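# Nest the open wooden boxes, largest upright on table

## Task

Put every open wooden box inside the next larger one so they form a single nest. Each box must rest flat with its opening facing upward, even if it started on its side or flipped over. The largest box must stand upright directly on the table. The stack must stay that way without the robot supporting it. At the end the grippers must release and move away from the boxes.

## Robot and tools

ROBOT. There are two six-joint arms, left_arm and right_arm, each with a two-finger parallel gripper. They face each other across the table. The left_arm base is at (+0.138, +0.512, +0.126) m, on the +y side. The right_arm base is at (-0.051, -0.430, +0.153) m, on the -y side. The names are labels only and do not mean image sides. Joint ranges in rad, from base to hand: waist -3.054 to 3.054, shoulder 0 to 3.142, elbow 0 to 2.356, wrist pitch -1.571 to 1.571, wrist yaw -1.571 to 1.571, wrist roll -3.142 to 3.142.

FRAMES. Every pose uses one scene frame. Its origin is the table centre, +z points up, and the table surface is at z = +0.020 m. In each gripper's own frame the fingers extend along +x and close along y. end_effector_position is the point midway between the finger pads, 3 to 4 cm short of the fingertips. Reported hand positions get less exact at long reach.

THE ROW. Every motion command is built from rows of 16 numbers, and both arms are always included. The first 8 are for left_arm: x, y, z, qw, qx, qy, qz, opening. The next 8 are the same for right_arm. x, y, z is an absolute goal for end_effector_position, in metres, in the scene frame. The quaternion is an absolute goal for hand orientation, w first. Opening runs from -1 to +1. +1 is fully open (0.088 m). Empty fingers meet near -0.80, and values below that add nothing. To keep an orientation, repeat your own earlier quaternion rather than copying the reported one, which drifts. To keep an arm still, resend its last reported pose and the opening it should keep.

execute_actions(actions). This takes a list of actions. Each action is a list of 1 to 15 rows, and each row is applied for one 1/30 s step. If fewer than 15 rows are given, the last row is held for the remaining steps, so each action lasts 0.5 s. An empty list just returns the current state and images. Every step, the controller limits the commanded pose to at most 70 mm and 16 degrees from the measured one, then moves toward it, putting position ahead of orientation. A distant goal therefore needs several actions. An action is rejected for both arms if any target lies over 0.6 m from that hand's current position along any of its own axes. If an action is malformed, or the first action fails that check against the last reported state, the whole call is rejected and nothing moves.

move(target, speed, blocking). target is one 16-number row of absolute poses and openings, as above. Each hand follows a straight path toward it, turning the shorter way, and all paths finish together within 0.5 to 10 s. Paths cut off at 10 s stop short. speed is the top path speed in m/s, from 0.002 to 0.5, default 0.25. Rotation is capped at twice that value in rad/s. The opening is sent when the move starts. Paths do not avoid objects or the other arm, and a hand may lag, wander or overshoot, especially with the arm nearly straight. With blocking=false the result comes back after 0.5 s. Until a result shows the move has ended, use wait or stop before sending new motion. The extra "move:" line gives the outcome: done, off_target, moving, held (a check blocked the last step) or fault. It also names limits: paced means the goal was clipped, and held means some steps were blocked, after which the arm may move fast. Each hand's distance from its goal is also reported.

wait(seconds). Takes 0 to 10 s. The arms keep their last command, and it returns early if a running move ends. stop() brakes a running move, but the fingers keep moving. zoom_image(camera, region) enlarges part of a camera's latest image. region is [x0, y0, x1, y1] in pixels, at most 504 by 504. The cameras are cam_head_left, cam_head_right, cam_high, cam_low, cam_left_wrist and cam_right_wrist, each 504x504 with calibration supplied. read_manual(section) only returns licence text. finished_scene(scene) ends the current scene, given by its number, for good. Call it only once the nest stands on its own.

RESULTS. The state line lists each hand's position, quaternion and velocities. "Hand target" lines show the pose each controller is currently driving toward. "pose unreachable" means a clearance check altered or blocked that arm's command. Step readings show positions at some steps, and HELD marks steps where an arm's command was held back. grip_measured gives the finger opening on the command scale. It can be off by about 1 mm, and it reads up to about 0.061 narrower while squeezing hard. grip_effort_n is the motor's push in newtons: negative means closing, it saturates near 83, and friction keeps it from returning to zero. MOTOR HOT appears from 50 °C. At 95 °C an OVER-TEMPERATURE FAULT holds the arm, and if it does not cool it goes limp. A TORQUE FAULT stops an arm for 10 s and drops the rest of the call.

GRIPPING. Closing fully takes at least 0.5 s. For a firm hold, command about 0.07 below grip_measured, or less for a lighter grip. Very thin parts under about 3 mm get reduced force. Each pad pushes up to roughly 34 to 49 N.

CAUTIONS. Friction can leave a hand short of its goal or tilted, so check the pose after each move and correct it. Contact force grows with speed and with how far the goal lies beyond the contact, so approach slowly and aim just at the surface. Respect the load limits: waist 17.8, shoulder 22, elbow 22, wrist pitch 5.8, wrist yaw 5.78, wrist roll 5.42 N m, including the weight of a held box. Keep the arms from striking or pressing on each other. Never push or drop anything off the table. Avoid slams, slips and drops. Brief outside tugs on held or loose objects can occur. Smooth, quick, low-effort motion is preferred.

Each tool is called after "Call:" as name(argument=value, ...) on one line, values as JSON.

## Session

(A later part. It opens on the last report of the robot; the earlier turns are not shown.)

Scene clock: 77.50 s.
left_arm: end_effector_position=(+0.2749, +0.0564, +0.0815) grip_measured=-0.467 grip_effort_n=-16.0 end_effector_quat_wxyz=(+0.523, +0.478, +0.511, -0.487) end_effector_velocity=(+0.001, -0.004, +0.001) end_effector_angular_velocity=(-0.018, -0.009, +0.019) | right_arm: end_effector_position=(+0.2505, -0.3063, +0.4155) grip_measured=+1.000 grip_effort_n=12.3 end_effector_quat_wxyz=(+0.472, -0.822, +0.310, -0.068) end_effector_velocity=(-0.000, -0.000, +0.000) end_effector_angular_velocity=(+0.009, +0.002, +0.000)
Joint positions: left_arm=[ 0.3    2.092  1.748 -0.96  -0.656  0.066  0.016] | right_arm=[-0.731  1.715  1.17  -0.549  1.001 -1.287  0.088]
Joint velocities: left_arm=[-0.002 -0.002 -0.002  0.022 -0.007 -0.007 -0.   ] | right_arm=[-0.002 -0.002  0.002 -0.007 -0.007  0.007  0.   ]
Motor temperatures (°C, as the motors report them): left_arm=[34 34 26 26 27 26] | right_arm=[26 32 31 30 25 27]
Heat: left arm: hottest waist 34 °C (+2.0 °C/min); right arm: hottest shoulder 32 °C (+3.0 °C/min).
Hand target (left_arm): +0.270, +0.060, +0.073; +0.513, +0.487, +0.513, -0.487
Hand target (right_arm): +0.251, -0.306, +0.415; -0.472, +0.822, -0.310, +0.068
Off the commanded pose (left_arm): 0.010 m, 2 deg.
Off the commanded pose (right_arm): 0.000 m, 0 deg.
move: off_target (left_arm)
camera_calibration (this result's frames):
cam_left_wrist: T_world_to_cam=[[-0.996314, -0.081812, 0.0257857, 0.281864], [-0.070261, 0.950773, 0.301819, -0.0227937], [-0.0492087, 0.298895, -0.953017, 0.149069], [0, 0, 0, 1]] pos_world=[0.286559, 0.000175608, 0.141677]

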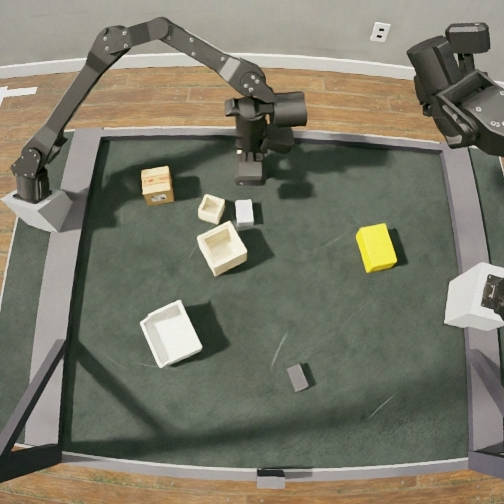

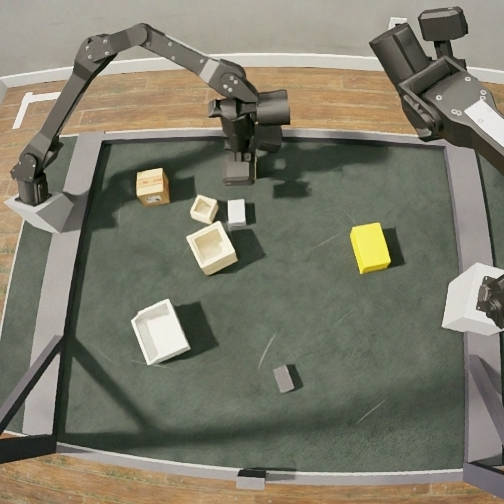

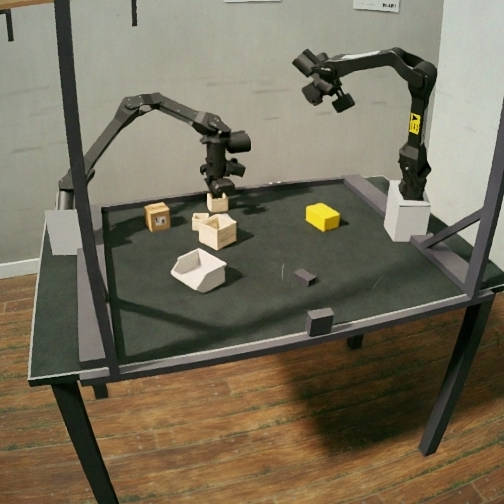

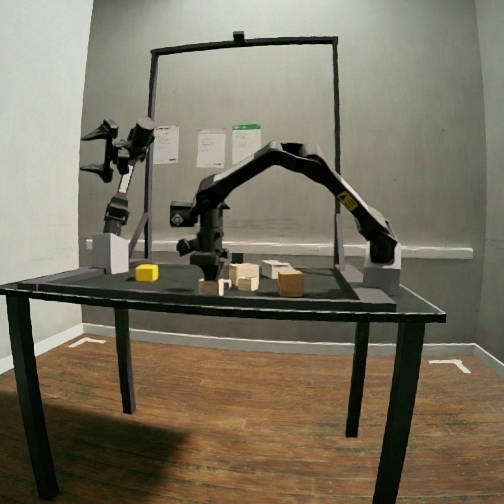

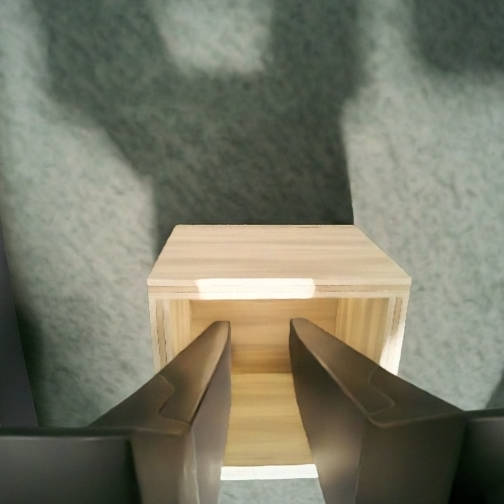

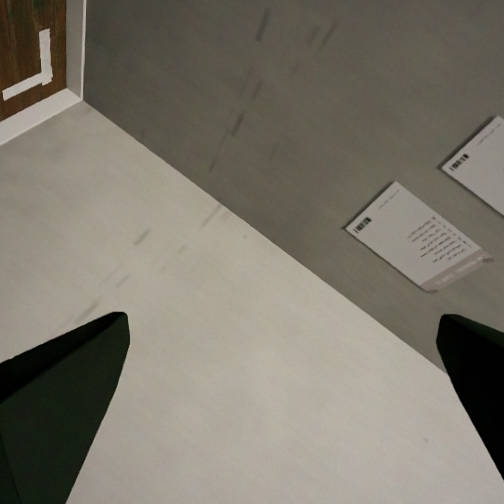

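Call:
move(target=[0.267,0.060,0.073,0.5129,0.4868,0.5129,-0.4868,-0.42,0.2505,-0.3063,0.4155,0.472,-0.822,0.310,-0.068,1.0], speed=0.02)

Call:
move(target=[0.267,0.060,0.073,0.5129,0.4868,0.5129,-0.4868,-0.05,0.2505,-0.3063,0.4155,0.472,-0.822,0.310,-0.068,1.0], speed=0.02)

Scene clock: 78.53 s.
left_arm: end_effector_position=(+0.2743, +0.0569, +0.0808) grip_measured=-0.423 grip_effort_n=15.6 end_effector_quat_wxyz=(+0.522, +0.479, +0.511, -0.487) end_effector_velocity=(+0.001, -0.001, +0.001) end_effector_angular_velocity=(-0.006, -0.007, +0.010) | right_arm: end_effector_position=(+0.2505, -0.3063, +0.4155) grip_measured=+1.000 grip_effort_n=12.3 end_effector_quat_wxyz=(+0.472, -0.822, +0.310, -0.068) end_effector_velocity=(-0.001, -0.004, +0.001) end_effector_angular_velocity=(-0.011, +0.006, -0.012)
Joint positions: left_arm=[ 0.3    2.092  1.744 -0.957 -0.656  0.066  0.018] | right_arm=[-0.731  1.715  1.17  -0.549  1.001 -1.287  0.088]
Joint velocities: left_arm=[-0.002 -0.002 -0.002  0.007 -0.007 -0.007 -0.   ] | right_arm=[-0.007 -0.002 -0.002 -0.007  0.007 -0.007  0.   ]
Motor temperatures (°C, as the motors report them): left_arm=[34 34 26 26 27 26] | right_arm=[26 32 31 30 25 27]
Heat: left arm: hottest waist 34 °C (+2.0 °C/min); right arm: hottest shoulder 32 °C (+3.0 °C/min).
Hand target (left_arm): +0.267, +0.060, +0.073; +0.513, +0.487, +0.513, -0.487
Hand target (right_arm): +0.251, -0.306, +0.415; -0.472, +0.822, -0.310, +0.068
Off the commanded pose (left_arm): 0.011 m, 1 deg.
Off the commanded pose (right_arm): 0.000 m, 0 deg.
move: off_target (left_arm)
camera_calibration (this result's frames):
cam_left_wrist: T_world_to_cam=[[-0.996399, -0.0807612, 0.0258121, 0.28127], [-0.0692059, 0.950575, 0.302684, -0.0234144], [-0.0489815, 0.299808, -0.952741, 0.148073], [0, 0, 0, 1]] pos_world=[0.28589, 0.000579379, 0.140902]

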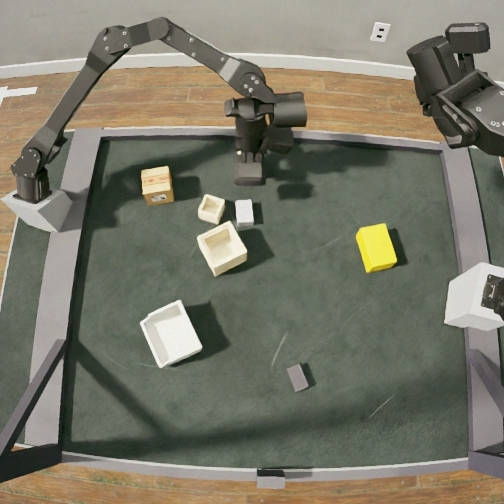

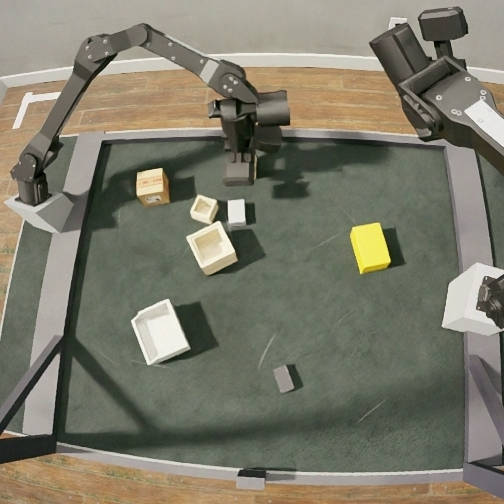

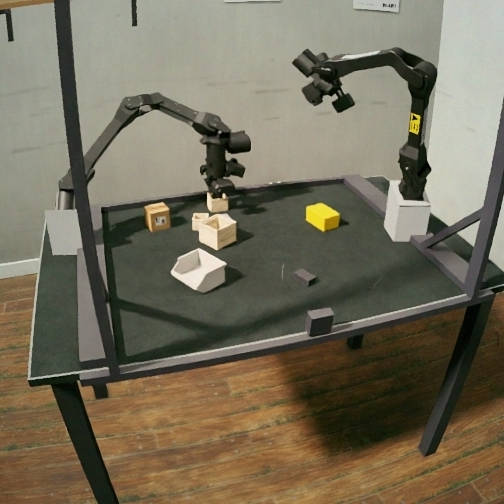

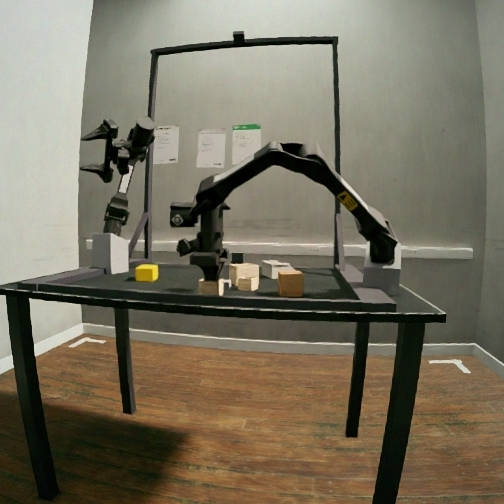

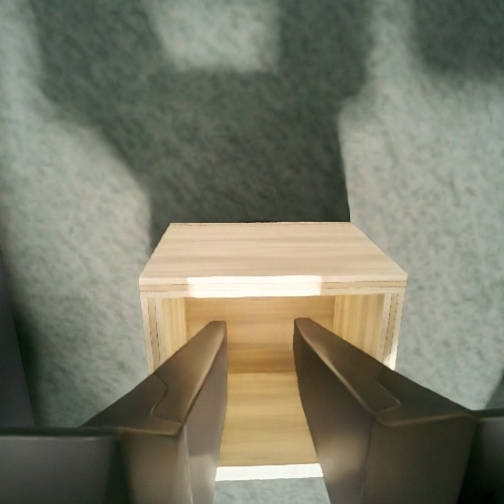

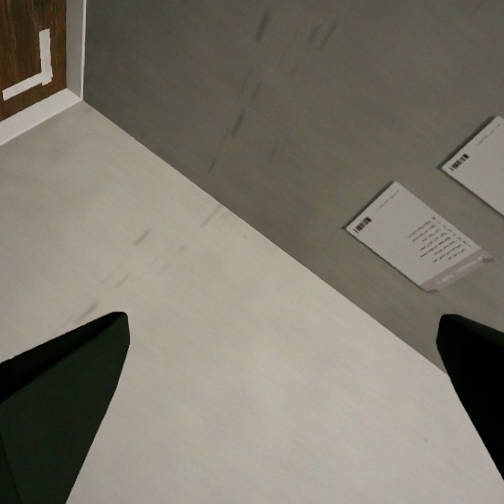

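Scene clock: 79.40 s.
left_arm: end_effector_position=(+0.2742, +0.0570, +0.0807) grip_measured=-0.319 grip_effort_n=83.0 end_effector_quat_wxyz=(+0.522, +0.479, +0.511, -0.487) end_effector_velocity=(-0.002, +0.004, +0.002) end_effector_angular_velocity=(+0.014, -0.004, -0.012) | right_arm: end_effector_position=(+0.2505, -0.3063, +0.4155) grip_measured=+1.000 grip_effort_n=11.9 end_effector_quat_wxyz=(+0.472, -0.822, +0.310, -0.068) end_effector_velocity=(-0.002, -0.002, -0.002) end_effector_angular_velocity=(-0.017, +0.022, +0.004)
Joint positions: left_arm=[ 0.3    2.092  1.743 -0.957 -0.656  0.066  0.023] | right_arm=[-0.731  1.715  1.17  -0.549  1.001 -1.287  0.088]
Joint velocities: left_arm=[-0.007 -0.002 -0.002 -0.022 -0.007 -0.007 -0.   ] | right_arm=[-0.002 -0.007 -0.007 -0.007 -0.007 -0.022  0.   ]
Motor temperatures (°C, as the motors report them): left_arm=[34 34 26 26 27 26] | right_arm=[26 32 31 30 25 27]
Heat: left arm: hottest waist 34 °C (+1.0 °C/min); right arm: hottest shoulder 32 °C (+3.0 °C/min).
Hand target (left_arm): +0.267, +0.060, +0.073; +0.513, +0.487, +0.513, -0.487
Hand target (right_arm): +0.251, -0.306, +0.415; -0.472, +0.822, -0.310, +0.068
Off the commanded pose (left_arm): 0.011 m, 1 deg.
Off the commanded pose (right_arm): 0.000 m, 0 deg.
move: off_target (left_arm)
camera_calibration (this result's frames):
cam_left_wrist: T_world_to_cam=[[-0.996417, -0.0805376, 0.0258237, 0.281203], [-0.0689743, 0.9505, 0.302972, -0.0235714], [-0.0489461, 0.300106, -0.952649, 0.147937], [0, 0, 0, 1]] pos_world=[0.285811, 0.00065535, 0.140812]

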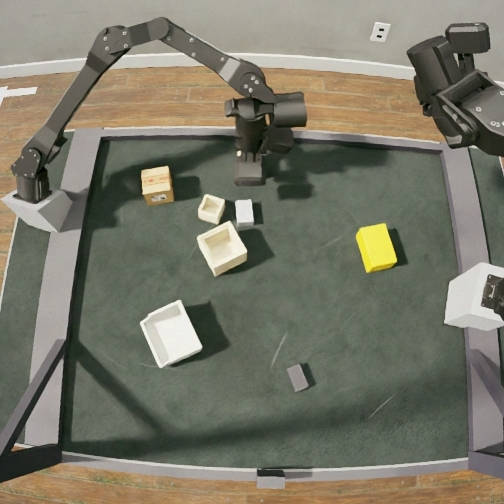

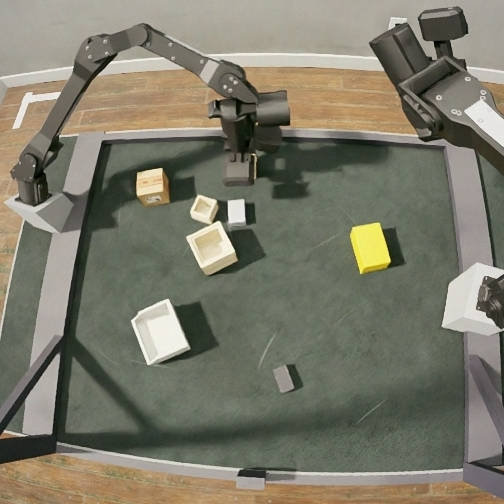

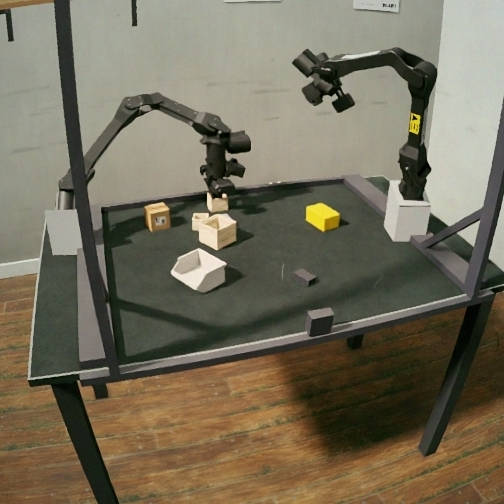

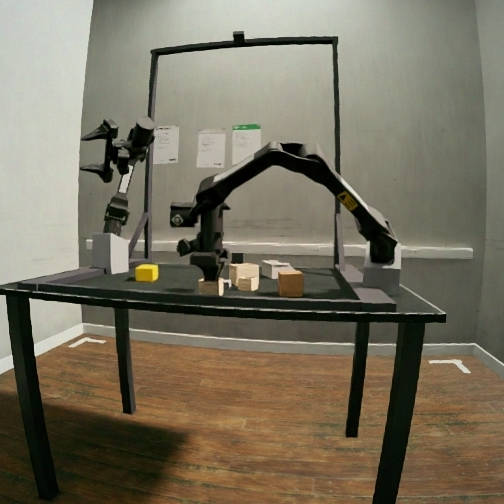

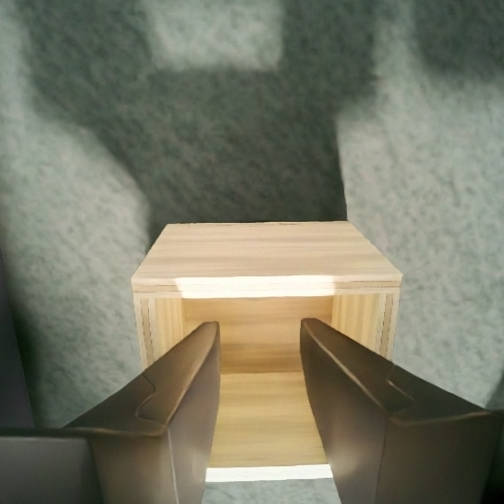

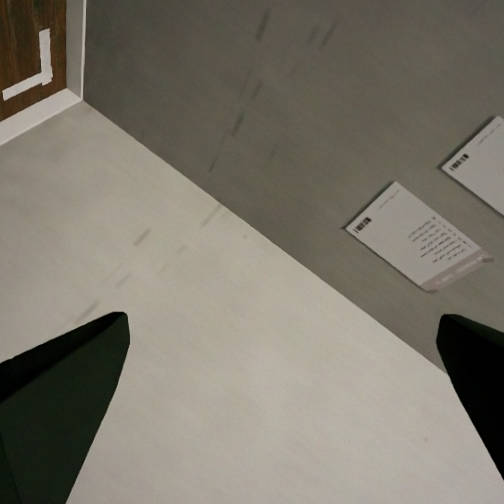

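Call:
move(target=[0.270,0.058,0.155,0.5129,0.4868,0.5129,-0.4868,-0.05,0.2505,-0.3063,0.4155,0.472,-0.822,0.310,-0.068,1.0], speed=0.12)

Call:
move(target=[0.064,0.104,0.152,0.6184,0.3428,0.6184,-0.3428,-0.05,0.2505,-0.3063,0.4155,0.472,-0.822,0.310,-0.068,1.0], speed=0.15)

Scene clock: 80.70 s.
left_arm: end_effector_position=(+0.2671, +0.0597, +0.1506) grip_measured=-0.319 grip_effort_n=83.0 end_effector_quat_wxyz=(+0.507, +0.492, +0.513, -0.488) end_effector_velocity=(-0.001, +0.002, +0.001) end_effector_angular_velocity=(+0.012, +0.007, -0.020) | right_arm: end_effector_position=(+0.2505, -0.3063, +0.4155) grip_measured=+1.000 grip_effort_n=11.9 end_effector_quat_wxyz=(+0.472, -0.822, +0.310, -0.068) end_effector_velocity=(-0.001, -0.003, -0.001) end_effector_angular_velocity=(-0.027, +0.018, -0.006)
Joint positions: left_arm=[ 0.184  2.092  1.949 -1.292 -0.675 -0.074  0.023] | right_arm=[-0.731  1.715  1.17  -0.549  1.001 -1.287  0.088]
Joint velocities: left_arm=[-0.002  0.002  0.007 -0.022  0.007  0.007 -0.   ] | right_arm=[-0.002 -0.002 -0.007 -0.007  0.007 -0.022  0.   ]
Motor temperatures (°C, as the motors report them): left_arm=[34 35 27 26 27 26] | right_arm=[26 32 31 30 25 27]
Heat: left arm: hottest shoulder 35 °C (+2.0 °C/min); right arm: hottest shoulder 32 °C (+3.0 °C/min).
Hand target (left_arm): +0.270, +0.058, +0.155; +0.513, +0.487, +0.513, -0.487
Hand target (right_arm): +0.251, -0.306, +0.415; -0.472, +0.822, -0.310, +0.068
Off the commanded pose (left_arm): 0.006 m, 1 deg.
Off the commanded pose (right_arm): 0.000 m, 0 deg.
move: done
camera_calibration (this result's frames):
cam_left_wrist: T_world_to_cam=[[-0.998169, -0.0529387, 0.0292598, 0.27087], [-0.0402536, 0.942447, 0.331925, -0.0593294], [-0.0451475, 0.330139, -0.942852, 0.20906], [0, 0, 0, 1]] pos_world=[0.277424, 0.0012355, 0.20888]

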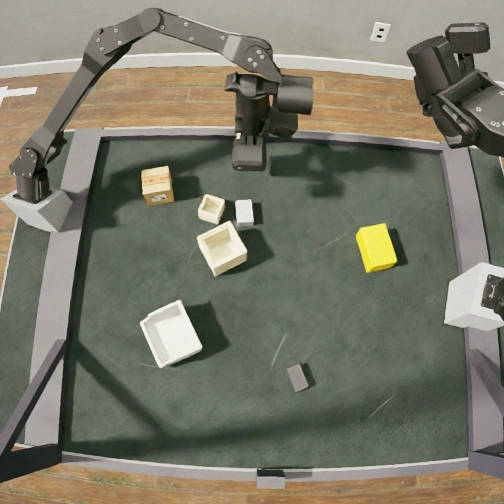

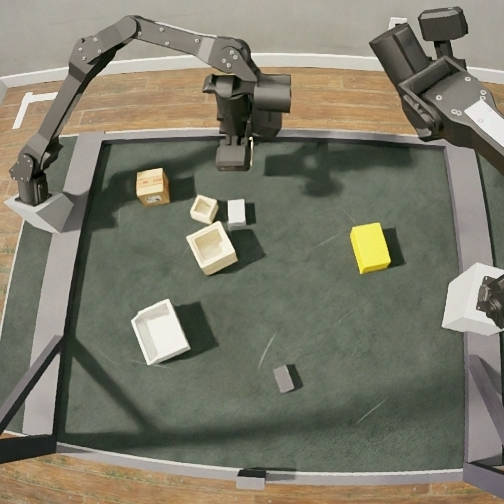

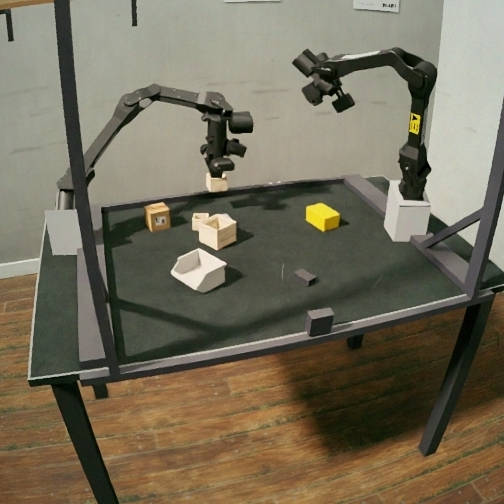

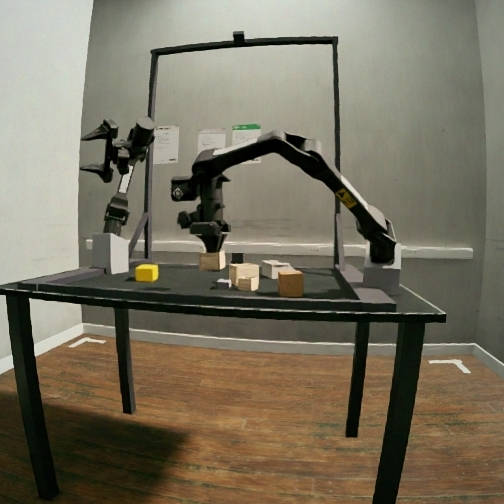

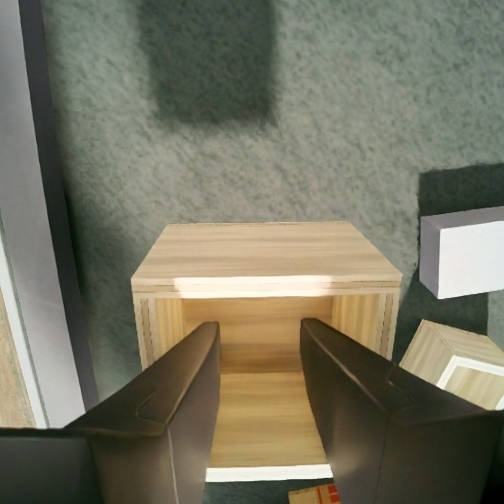

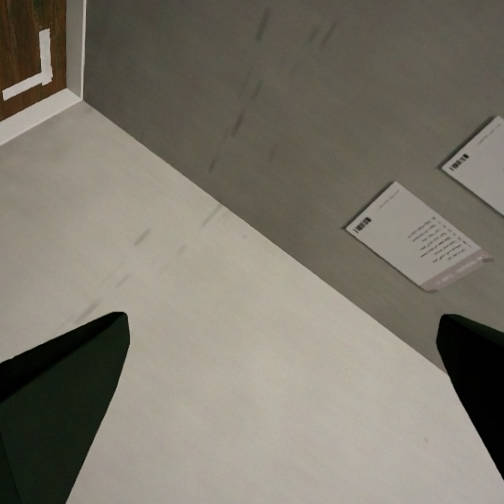

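Scene clock: 82.83 s.
left_arm: end_effector_position=(+0.0676, +0.1022, +0.1544) grip_measured=-0.319 grip_effort_n=83.0 end_effector_quat_wxyz=(+0.619, +0.341, +0.617, -0.346) end_effector_velocity=(+0.002, -0.004, +0.005) end_effector_angular_velocity=(-0.013, -0.001, +0.042) | right_arm: end_effector_position=(+0.2505, -0.3063, +0.4155) grip_measured=+1.000 grip_effort_n=11.9 end_effector_quat_wxyz=(+0.472, -0.822, +0.310, -0.068) end_effector_velocity=(+0.001, +0.000, -0.002) end_effector_angular_velocity=(+0.012, -0.002, +0.002)
Joint positions: left_arm=[-0.202  2.276  1.734 -1.185 -0.677 -1.074  0.023] | right_arm=[-0.731  1.715  1.17  -0.549  1.001 -1.287  0.088]
Joint velocities: left_arm=[-0.002 -0.002  0.017 -0.007 -0.007 -0.037 -0.   ] | right_arm=[-0.002  0.002 -0.002  0.007 -0.007  0.007  0.   ]
Motor temperatures (°C, as the motors report them): left_arm=[35 35 27 26 27 26] | right_arm=[26 32 31 30 25 27]
Heat: left arm: hottest waist 35 °C (+2.0 °C/min); right arm: hottest shoulder 32 °C (+3.0 °C/min).
Hand target (left_arm): +0.064, +0.102, +0.152; +0.619, +0.343, +0.618, -0.343
Hand target (right_arm): +0.251, -0.306, +0.415; -0.472, +0.822, -0.310, +0.068
Off the commanded pose (left_arm): 0.005 m, 0 deg.
Off the commanded pose (right_arm): 0.000 m, 0 deg.
move: done
camera_calibration (this result's frames):
cam_left_wrist: T_world_to_cam=[[-0.841337, -0.539524, 0.032645, 0.112455], [-0.503348, 0.804069, 0.316408, -0.0607922], [-0.196958, 0.249774, -0.948061, 0.208903], [0, 0, 0, 1]] pos_world=[0.105158, 0.0573745, 0.213617]

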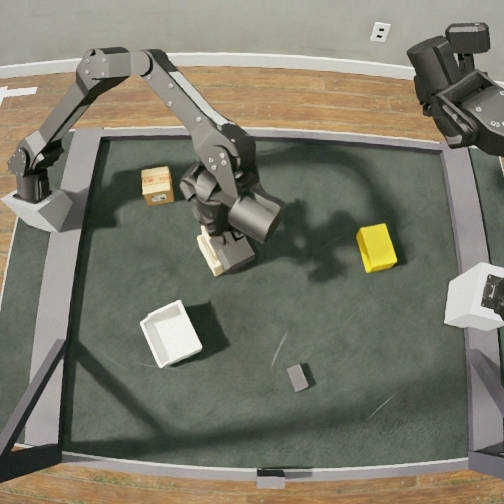

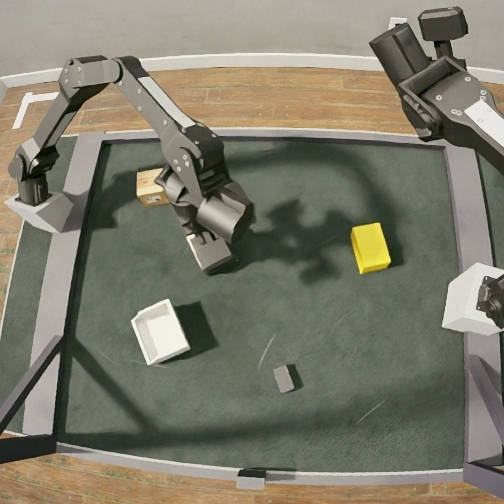

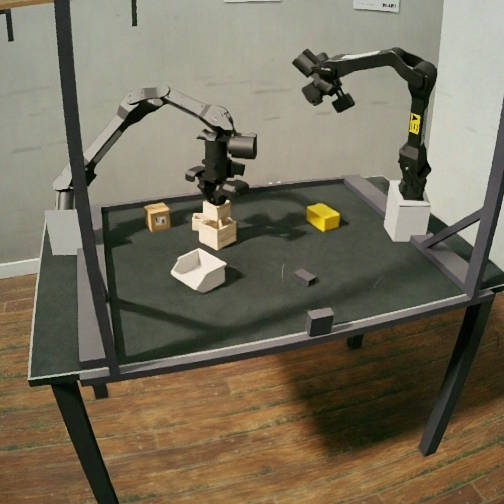

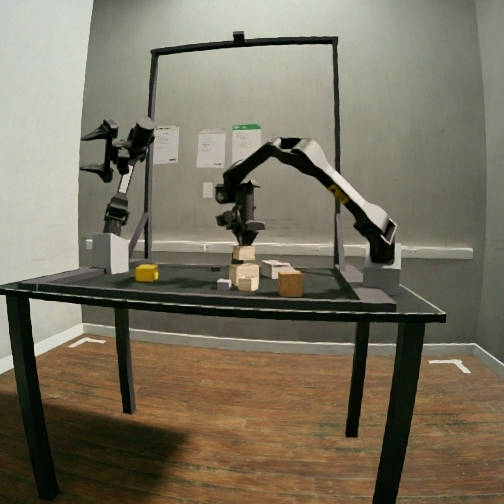

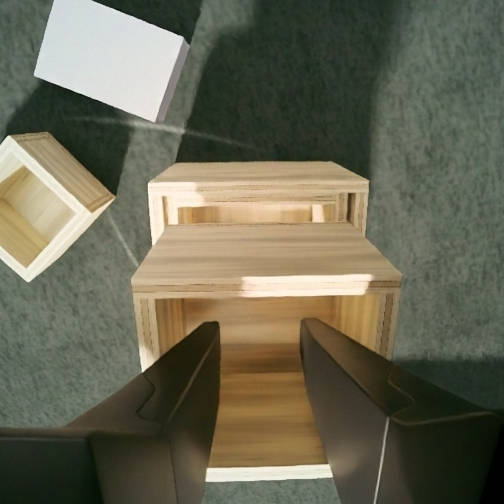

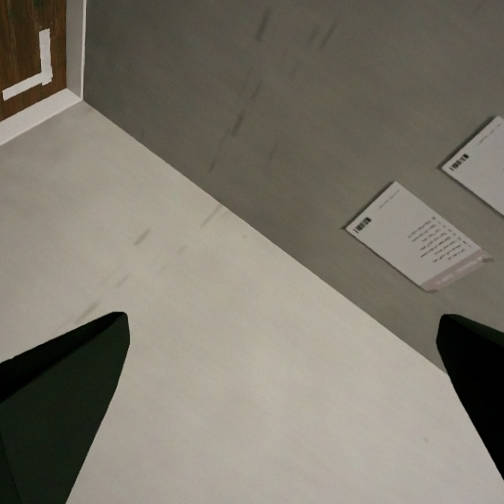

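Call:
move(target=[0.064,0.104,0.138,0.6184,0.3428,0.6184,-0.3428,-0.05,0.2505,-0.3063,0.4155,0.472,-0.822,0.310,-0.068,1.0], speed=0.03)

Call:
zoom_image(camera="cam_left_wrist", region=[110,150,410,300])

Scene clock: 83.73 s.
left_arm: end_effector_position=(+0.0663, +0.1001, +0.1453) grip_measured=-0.319 grip_effort_n=83.0 end_effector_quat_wxyz=(+0.621, +0.331, +0.621, -0.344) end_effector_velocity=(+0.000, +0.002, -0.001) end_effector_angular_velocity=(+0.003, -0.011, -0.017) | right_arm: end_effector_position=(+0.2505, -0.3063, +0.4155) grip_measured=+1.000 grip_effort_n=12.3 end_effector_quat_wxyz=(+0.472, -0.822, +0.310, -0.068) end_effector_velocity=(+0.002, +0.003, -0.000) end_effector_angular_velocity=(+0.007, +0.007, +0.021)
Joint positions: left_arm=[-0.189  2.276  1.706 -1.131 -0.677 -1.065  0.023] | right_arm=[-0.731  1.715  1.17  -0.549  1.001 -1.287  0.088]
Joint velocities: left_arm=[-0.002  0.002 -0.002 -0.007 -0.007  0.007 -0.   ] | right_arm=[-0.002 -0.002 -0.002  0.022 -0.022 -0.022  0.   ]
Motor temperatures (°C, as the motors report them): left_arm=[35 35 27 26 27 26] | right_arm=[26 32 31 30 25 27]
Heat: left arm: hottest waist 35 °C (+2.0 °C/min); right arm: hottest shoulder 32 °C (+3.0 °C/min).
Hand target (left_arm): +0.064, +0.104, +0.138; +0.618, +0.343, +0.619, -0.343
Hand target (right_arm): +0.251, -0.306, +0.415; -0.472, +0.822, -0.310, +0.068
Off the commanded pose (left_arm): 0.009 m, 1 deg.
Off the commanded pose (right_arm): 0.000 m, 0 deg.
move: off_target (left_arm)
camera_calibration (this result's frames):
cam_left_wrist: T_world_to_cam=[[-0.831262, -0.554114, 0.0442911, 0.109593], [-0.515242, 0.797945, 0.312745, -0.0549843], [-0.208638, 0.237152, -0.948804, 0.202717], [0, 0, 0, 1]] pos_world=[0.105065, 0.0565268, 0.20468]

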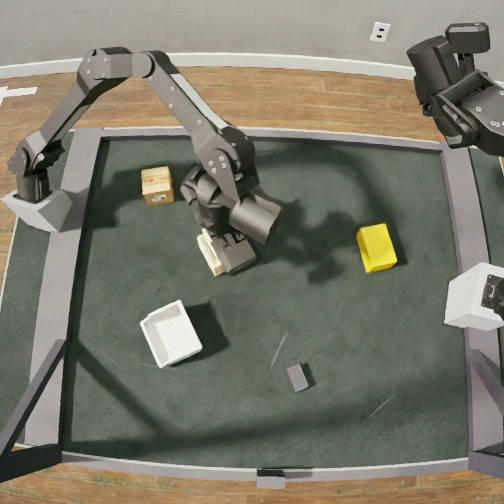

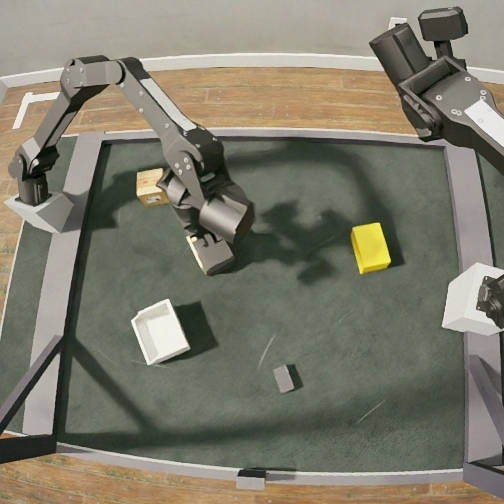

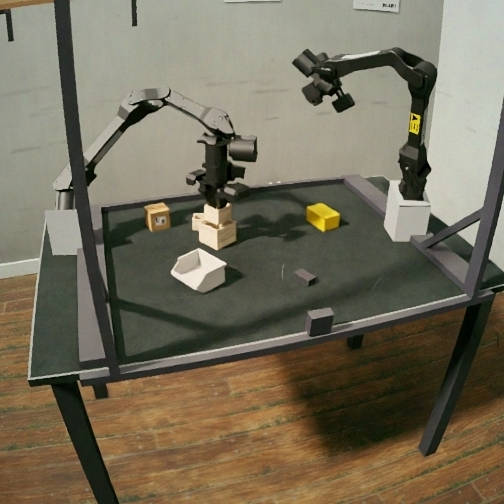

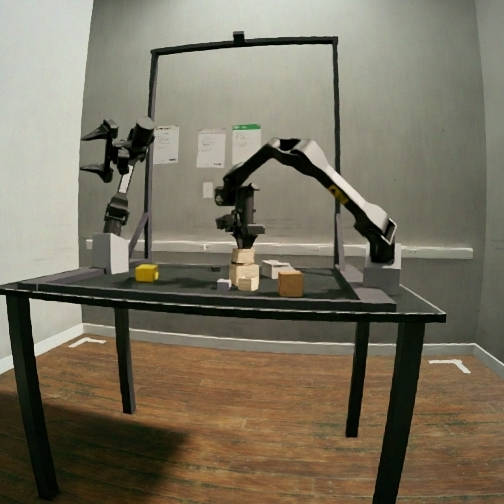

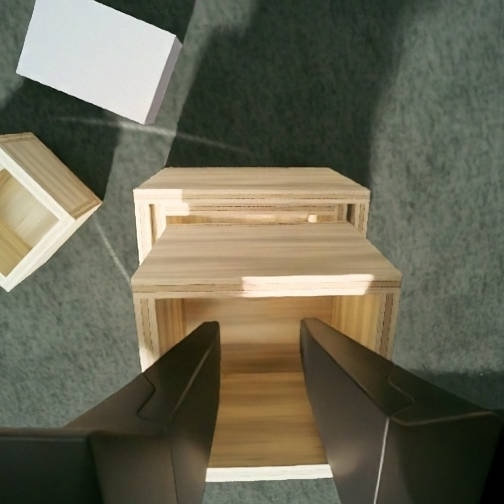

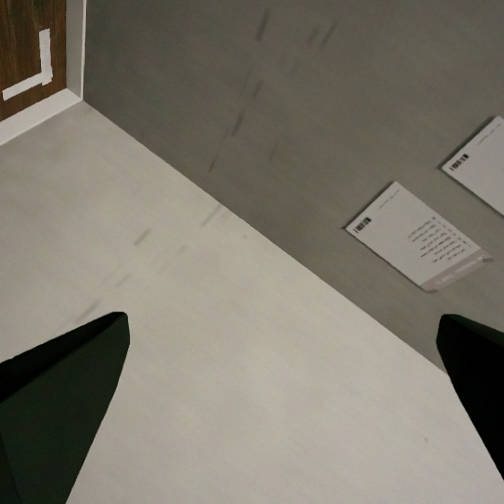

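Region (110, 150, 410, 300) of cam_left_wrist's 504x504 image, scaled by 1.680, with more detail than that image has.

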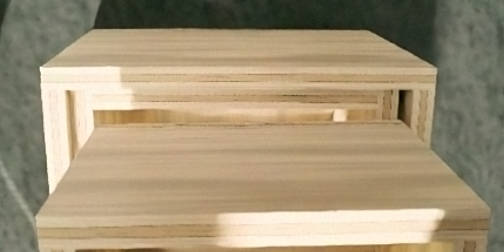

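Call:
zoom_image(camera="cam_left_wrist", region=[125,180,215,240])

Call:
zoom_image(camera="cam_left_wrist", region=[295,180,385,240])

Region (125, 180, 215, 240) of cam_left_wrist's 504x504 image, scaled by 5.600, with more detail than that image has.

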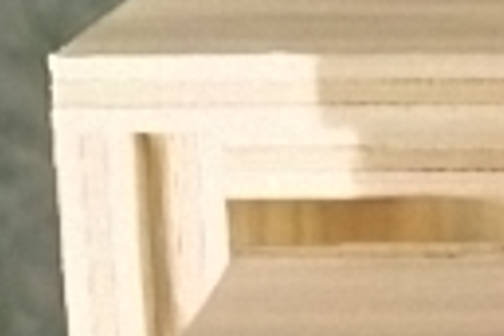

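Region (295, 180, 385, 240) of cam_left_wrist's 504x504 image, scaled by 5.600, with more detail than that image has.

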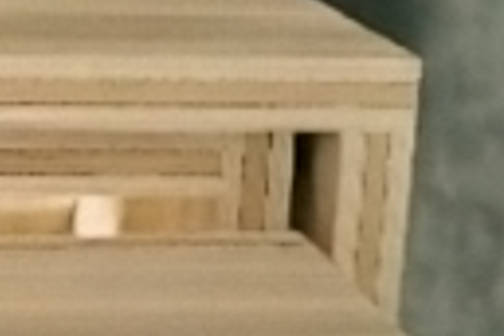

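Call:
move(target=[0.0645,0.1075,0.134,0.6184,0.3428,0.6184,-0.3428,-0.05,0.2505,-0.3063,0.4155,0.472,-0.822,0.310,-0.068,1.0], speed=0.015)

Call:
zoom_image(camera="cam_left_wrist", region=[125,180,215,240])

Call:
zoom_image(camera="cam_left_wrist", region=[295,180,385,240])

Scene clock: 85.33 s.
left_arm: end_effector_position=(+0.0643, +0.1047, +0.1382) grip_measured=-0.319 grip_effort_n=83.0 end_effector_quat_wxyz=(+0.620, +0.336, +0.620, -0.344) end_effector_velocity=(+0.002, -0.002, +0.001) end_effector_angular_velocity=(-0.017, -0.016, +0.010) | right_arm: end_effector_position=(+0.2505, -0.3063, +0.4155) grip_measured=+1.000 grip_effort_n=12.3 end_effector_quat_wxyz=(+0.472, -0.822, +0.310, -0.068) end_effector_velocity=(-0.004, -0.005, -0.003) end_effector_angular_velocity=(-0.017, +0.021, -0.018)
Joint positions: left_arm=[-0.185  2.276  1.674 -1.105 -0.677 -1.06   0.023] | right_arm=[-0.731  1.715  1.17  -0.549  1.001 -1.287  0.088]
Joint velocities: left_arm=[-0.002 -0.002 -0.002  0.007 -0.022 -0.007 -0.   ] | right_arm=[-0.002 -0.002 -0.002 -0.037  0.007  0.007  0.   ]
Motor temperatures (°C, as the motors report them): left_arm=[35 35 27 26 27 26] | right_arm=[26 32 31 30 25 27]
Heat: left arm: hottest waist 35 °C (+1.0 °C/min); right arm: hottest shoulder 32 °C (+2.0 °C/min).
Hand target (left_arm): +0.064, +0.107, +0.134; +0.618, +0.343, +0.618, -0.343
Hand target (right_arm): +0.251, -0.306, +0.415; -0.472, +0.822, -0.310, +0.068
Off the commanded pose (left_arm): 0.005 m, 1 deg.
Off the commanded pose (right_arm): 0.000 m, 0 deg.
move: done
camera_calibration (this result's frames):
cam_left_wrist: T_world_to_cam=[[-0.835113, -0.548754, 0.0381393, 0.111358], [-0.510815, 0.799364, 0.316362, -0.0583652], [-0.204092, 0.244716, -0.947872, 0.193262], [0, 0, 0, 1]] pos_world=[0.102626, 0.0604692, 0.197405]

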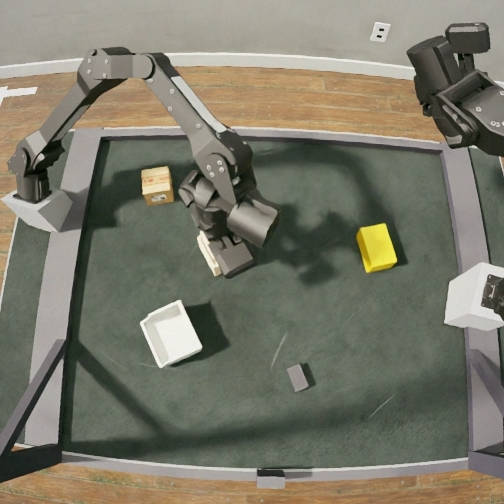

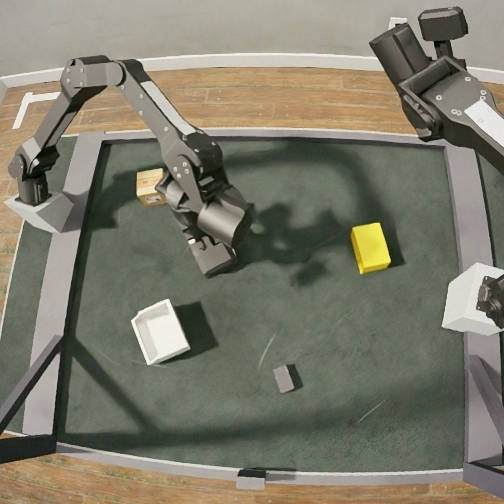

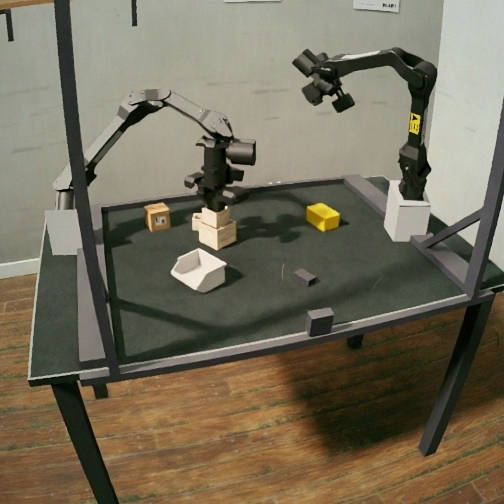

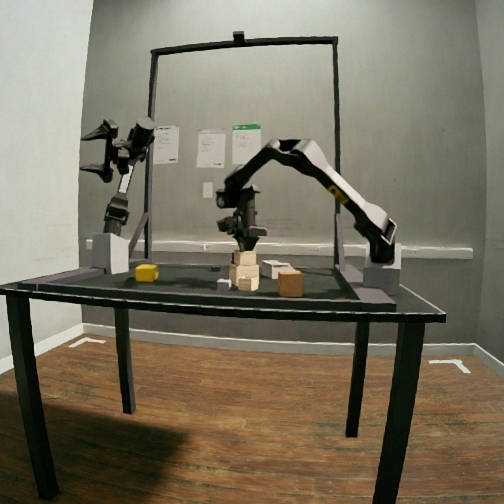

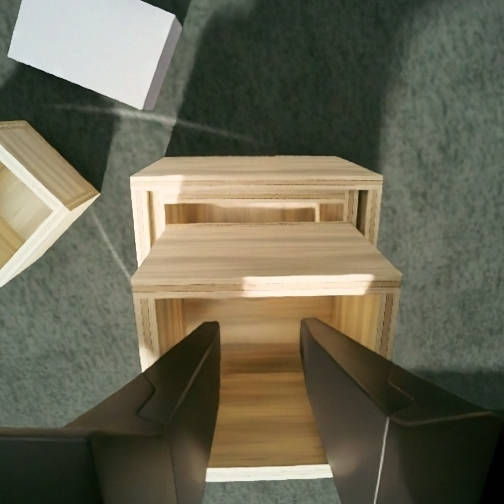

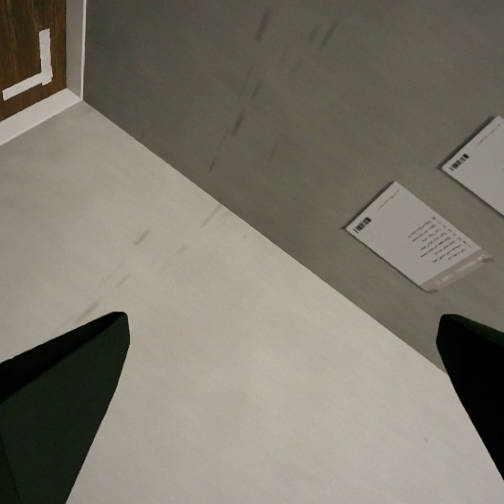

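Region (125, 180, 215, 240) of cam_left_wrist's 504x504 image, scaled by 5.600, with more detail than that image has.

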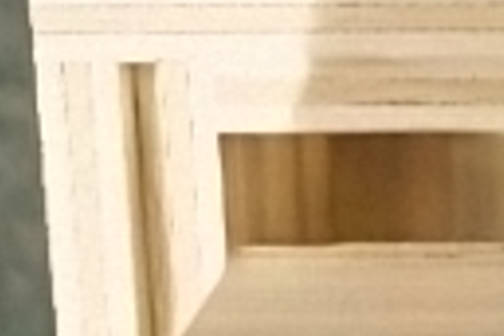

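Region (295, 180, 385, 240) of cam_left_wrist's 504x504 image, scaled by 5.600, with more detail than that image has.

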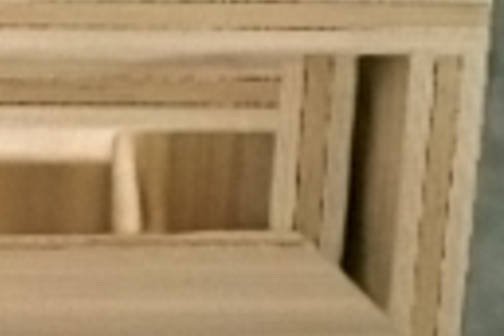

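Call:
move(target=[0.0662,0.1050,0.133,0.6184,0.3428,0.6184,-0.3428,-0.05,0.2505,-0.3063,0.4155,0.472,-0.822,0.310,-0.068,1.0], speed=0.01)

Call:
zoom_image(camera="cam_left_wrist", region=[125,180,215,240])

Call:
zoom_image(camera="cam_left_wrist", region=[295,180,385,240])

Scene clock: 86.53 s.
left_arm: end_effector_position=(+0.0663, +0.1043, +0.1364) grip_measured=-0.319 grip_effort_n=83.0 end_effector_quat_wxyz=(+0.619, +0.338, +0.620, -0.343) end_effector_velocity=(-0.000, +0.006, +0.003) end_effector_angular_velocity=(+0.014, -0.000, -0.027) | right_arm: end_effector_position=(+0.2505, -0.3063, +0.4155) grip_measured=+1.000 grip_effort_n=12.3 end_effector_quat_wxyz=(+0.472, -0.822, +0.310, -0.068) end_effector_velocity=(-0.003, -0.001, +0.000) end_effector_angular_velocity=(-0.031, +0.023, -0.003)
Joint positions: left_arm=[-0.179  2.276  1.674 -1.105 -0.677 -1.052  0.023] | right_arm=[-0.731  1.715  1.17  -0.549  1.001 -1.287  0.088]
Joint velocities: left_arm=[-0.007 -0.007 -0.007 -0.022  0.007  0.007 -0.   ] | right_arm=[ 0.002 -0.002  0.002 -0.022  0.007 -0.022  0.   ]
Motor temperatures (°C, as the motors report them): left_arm=[35 35 27 26 27 26] | right_arm=[26 32 31 30 25 27]
Heat: left arm: hottest waist 35 °C (+1.0 °C/min); right arm: hottest shoulder 32 °C (+2.0 °C/min).
Hand target (left_arm): +0.066, +0.105, +0.133; +0.618, +0.343, +0.618, -0.343
Hand target (right_arm): +0.251, -0.306, +0.415; -0.472, +0.822, -0.310, +0.068
Off the commanded pose (left_arm): 0.004 m, 1 deg.
Off the commanded pose (right_arm): 0.000 m, 0 deg.
move: done
camera_calibration (this result's frames):
cam_left_wrist: T_world_to_cam=[[-0.836804, -0.546381, 0.0350248, 0.113171], [-0.508768, 0.799645, 0.318941, -0.0570168], [-0.20227, 0.249072, -0.947127, 0.191394], [0, 0, 0, 1]] pos_world=[0.104407, 0.0597565, 0.195496]

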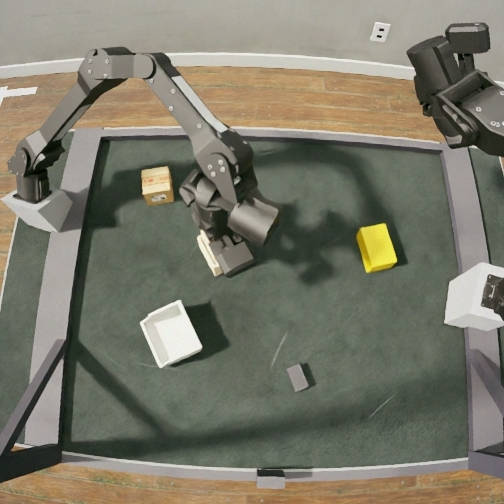

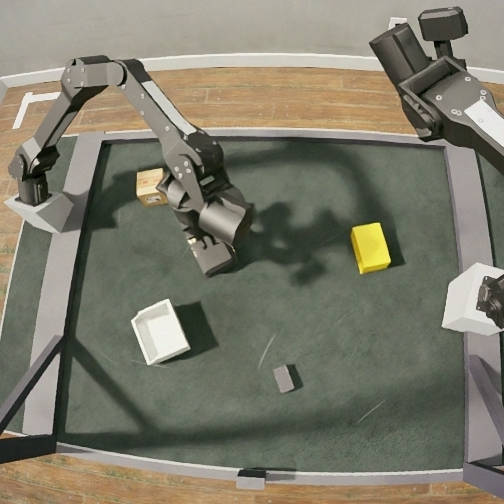

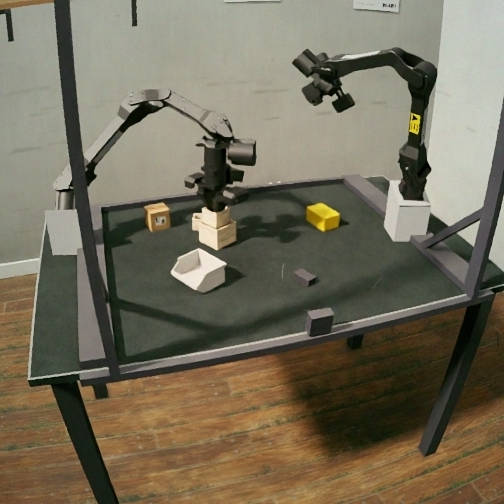

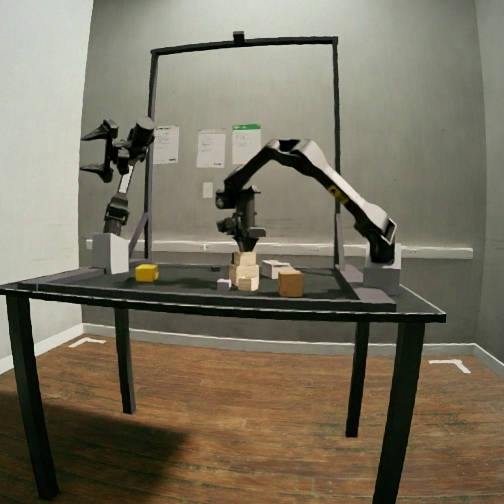

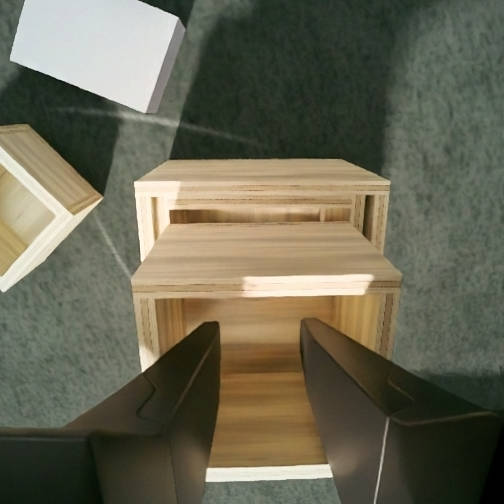

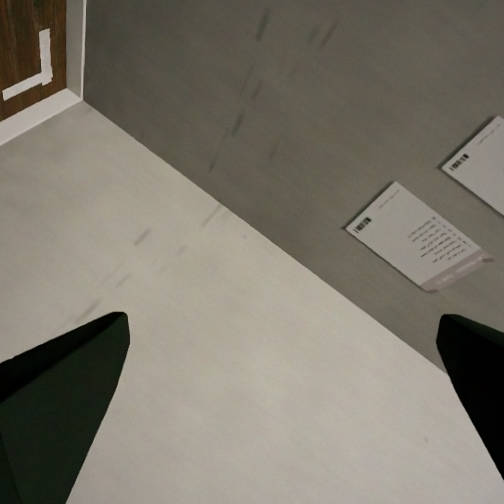

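Region (125, 180, 215, 240) of cam_left_wrist's 504x504 image, scaled by 5.600, with more detail than that image has.

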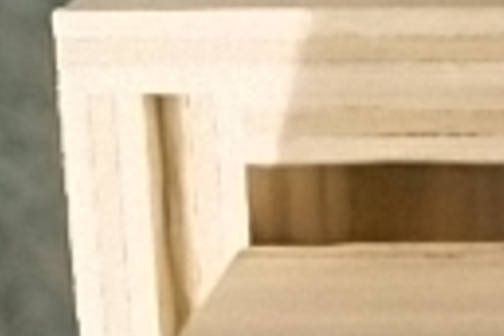

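Region (295, 180, 385, 240) of cam_left_wrist's 504x504 image, scaled by 5.600, with more detail than that image has.

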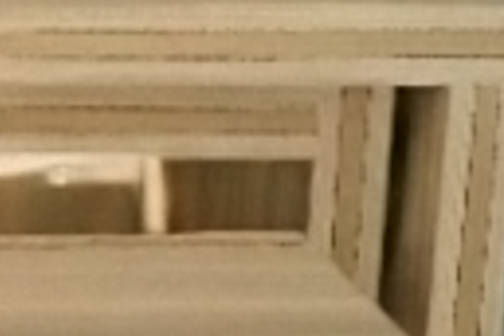

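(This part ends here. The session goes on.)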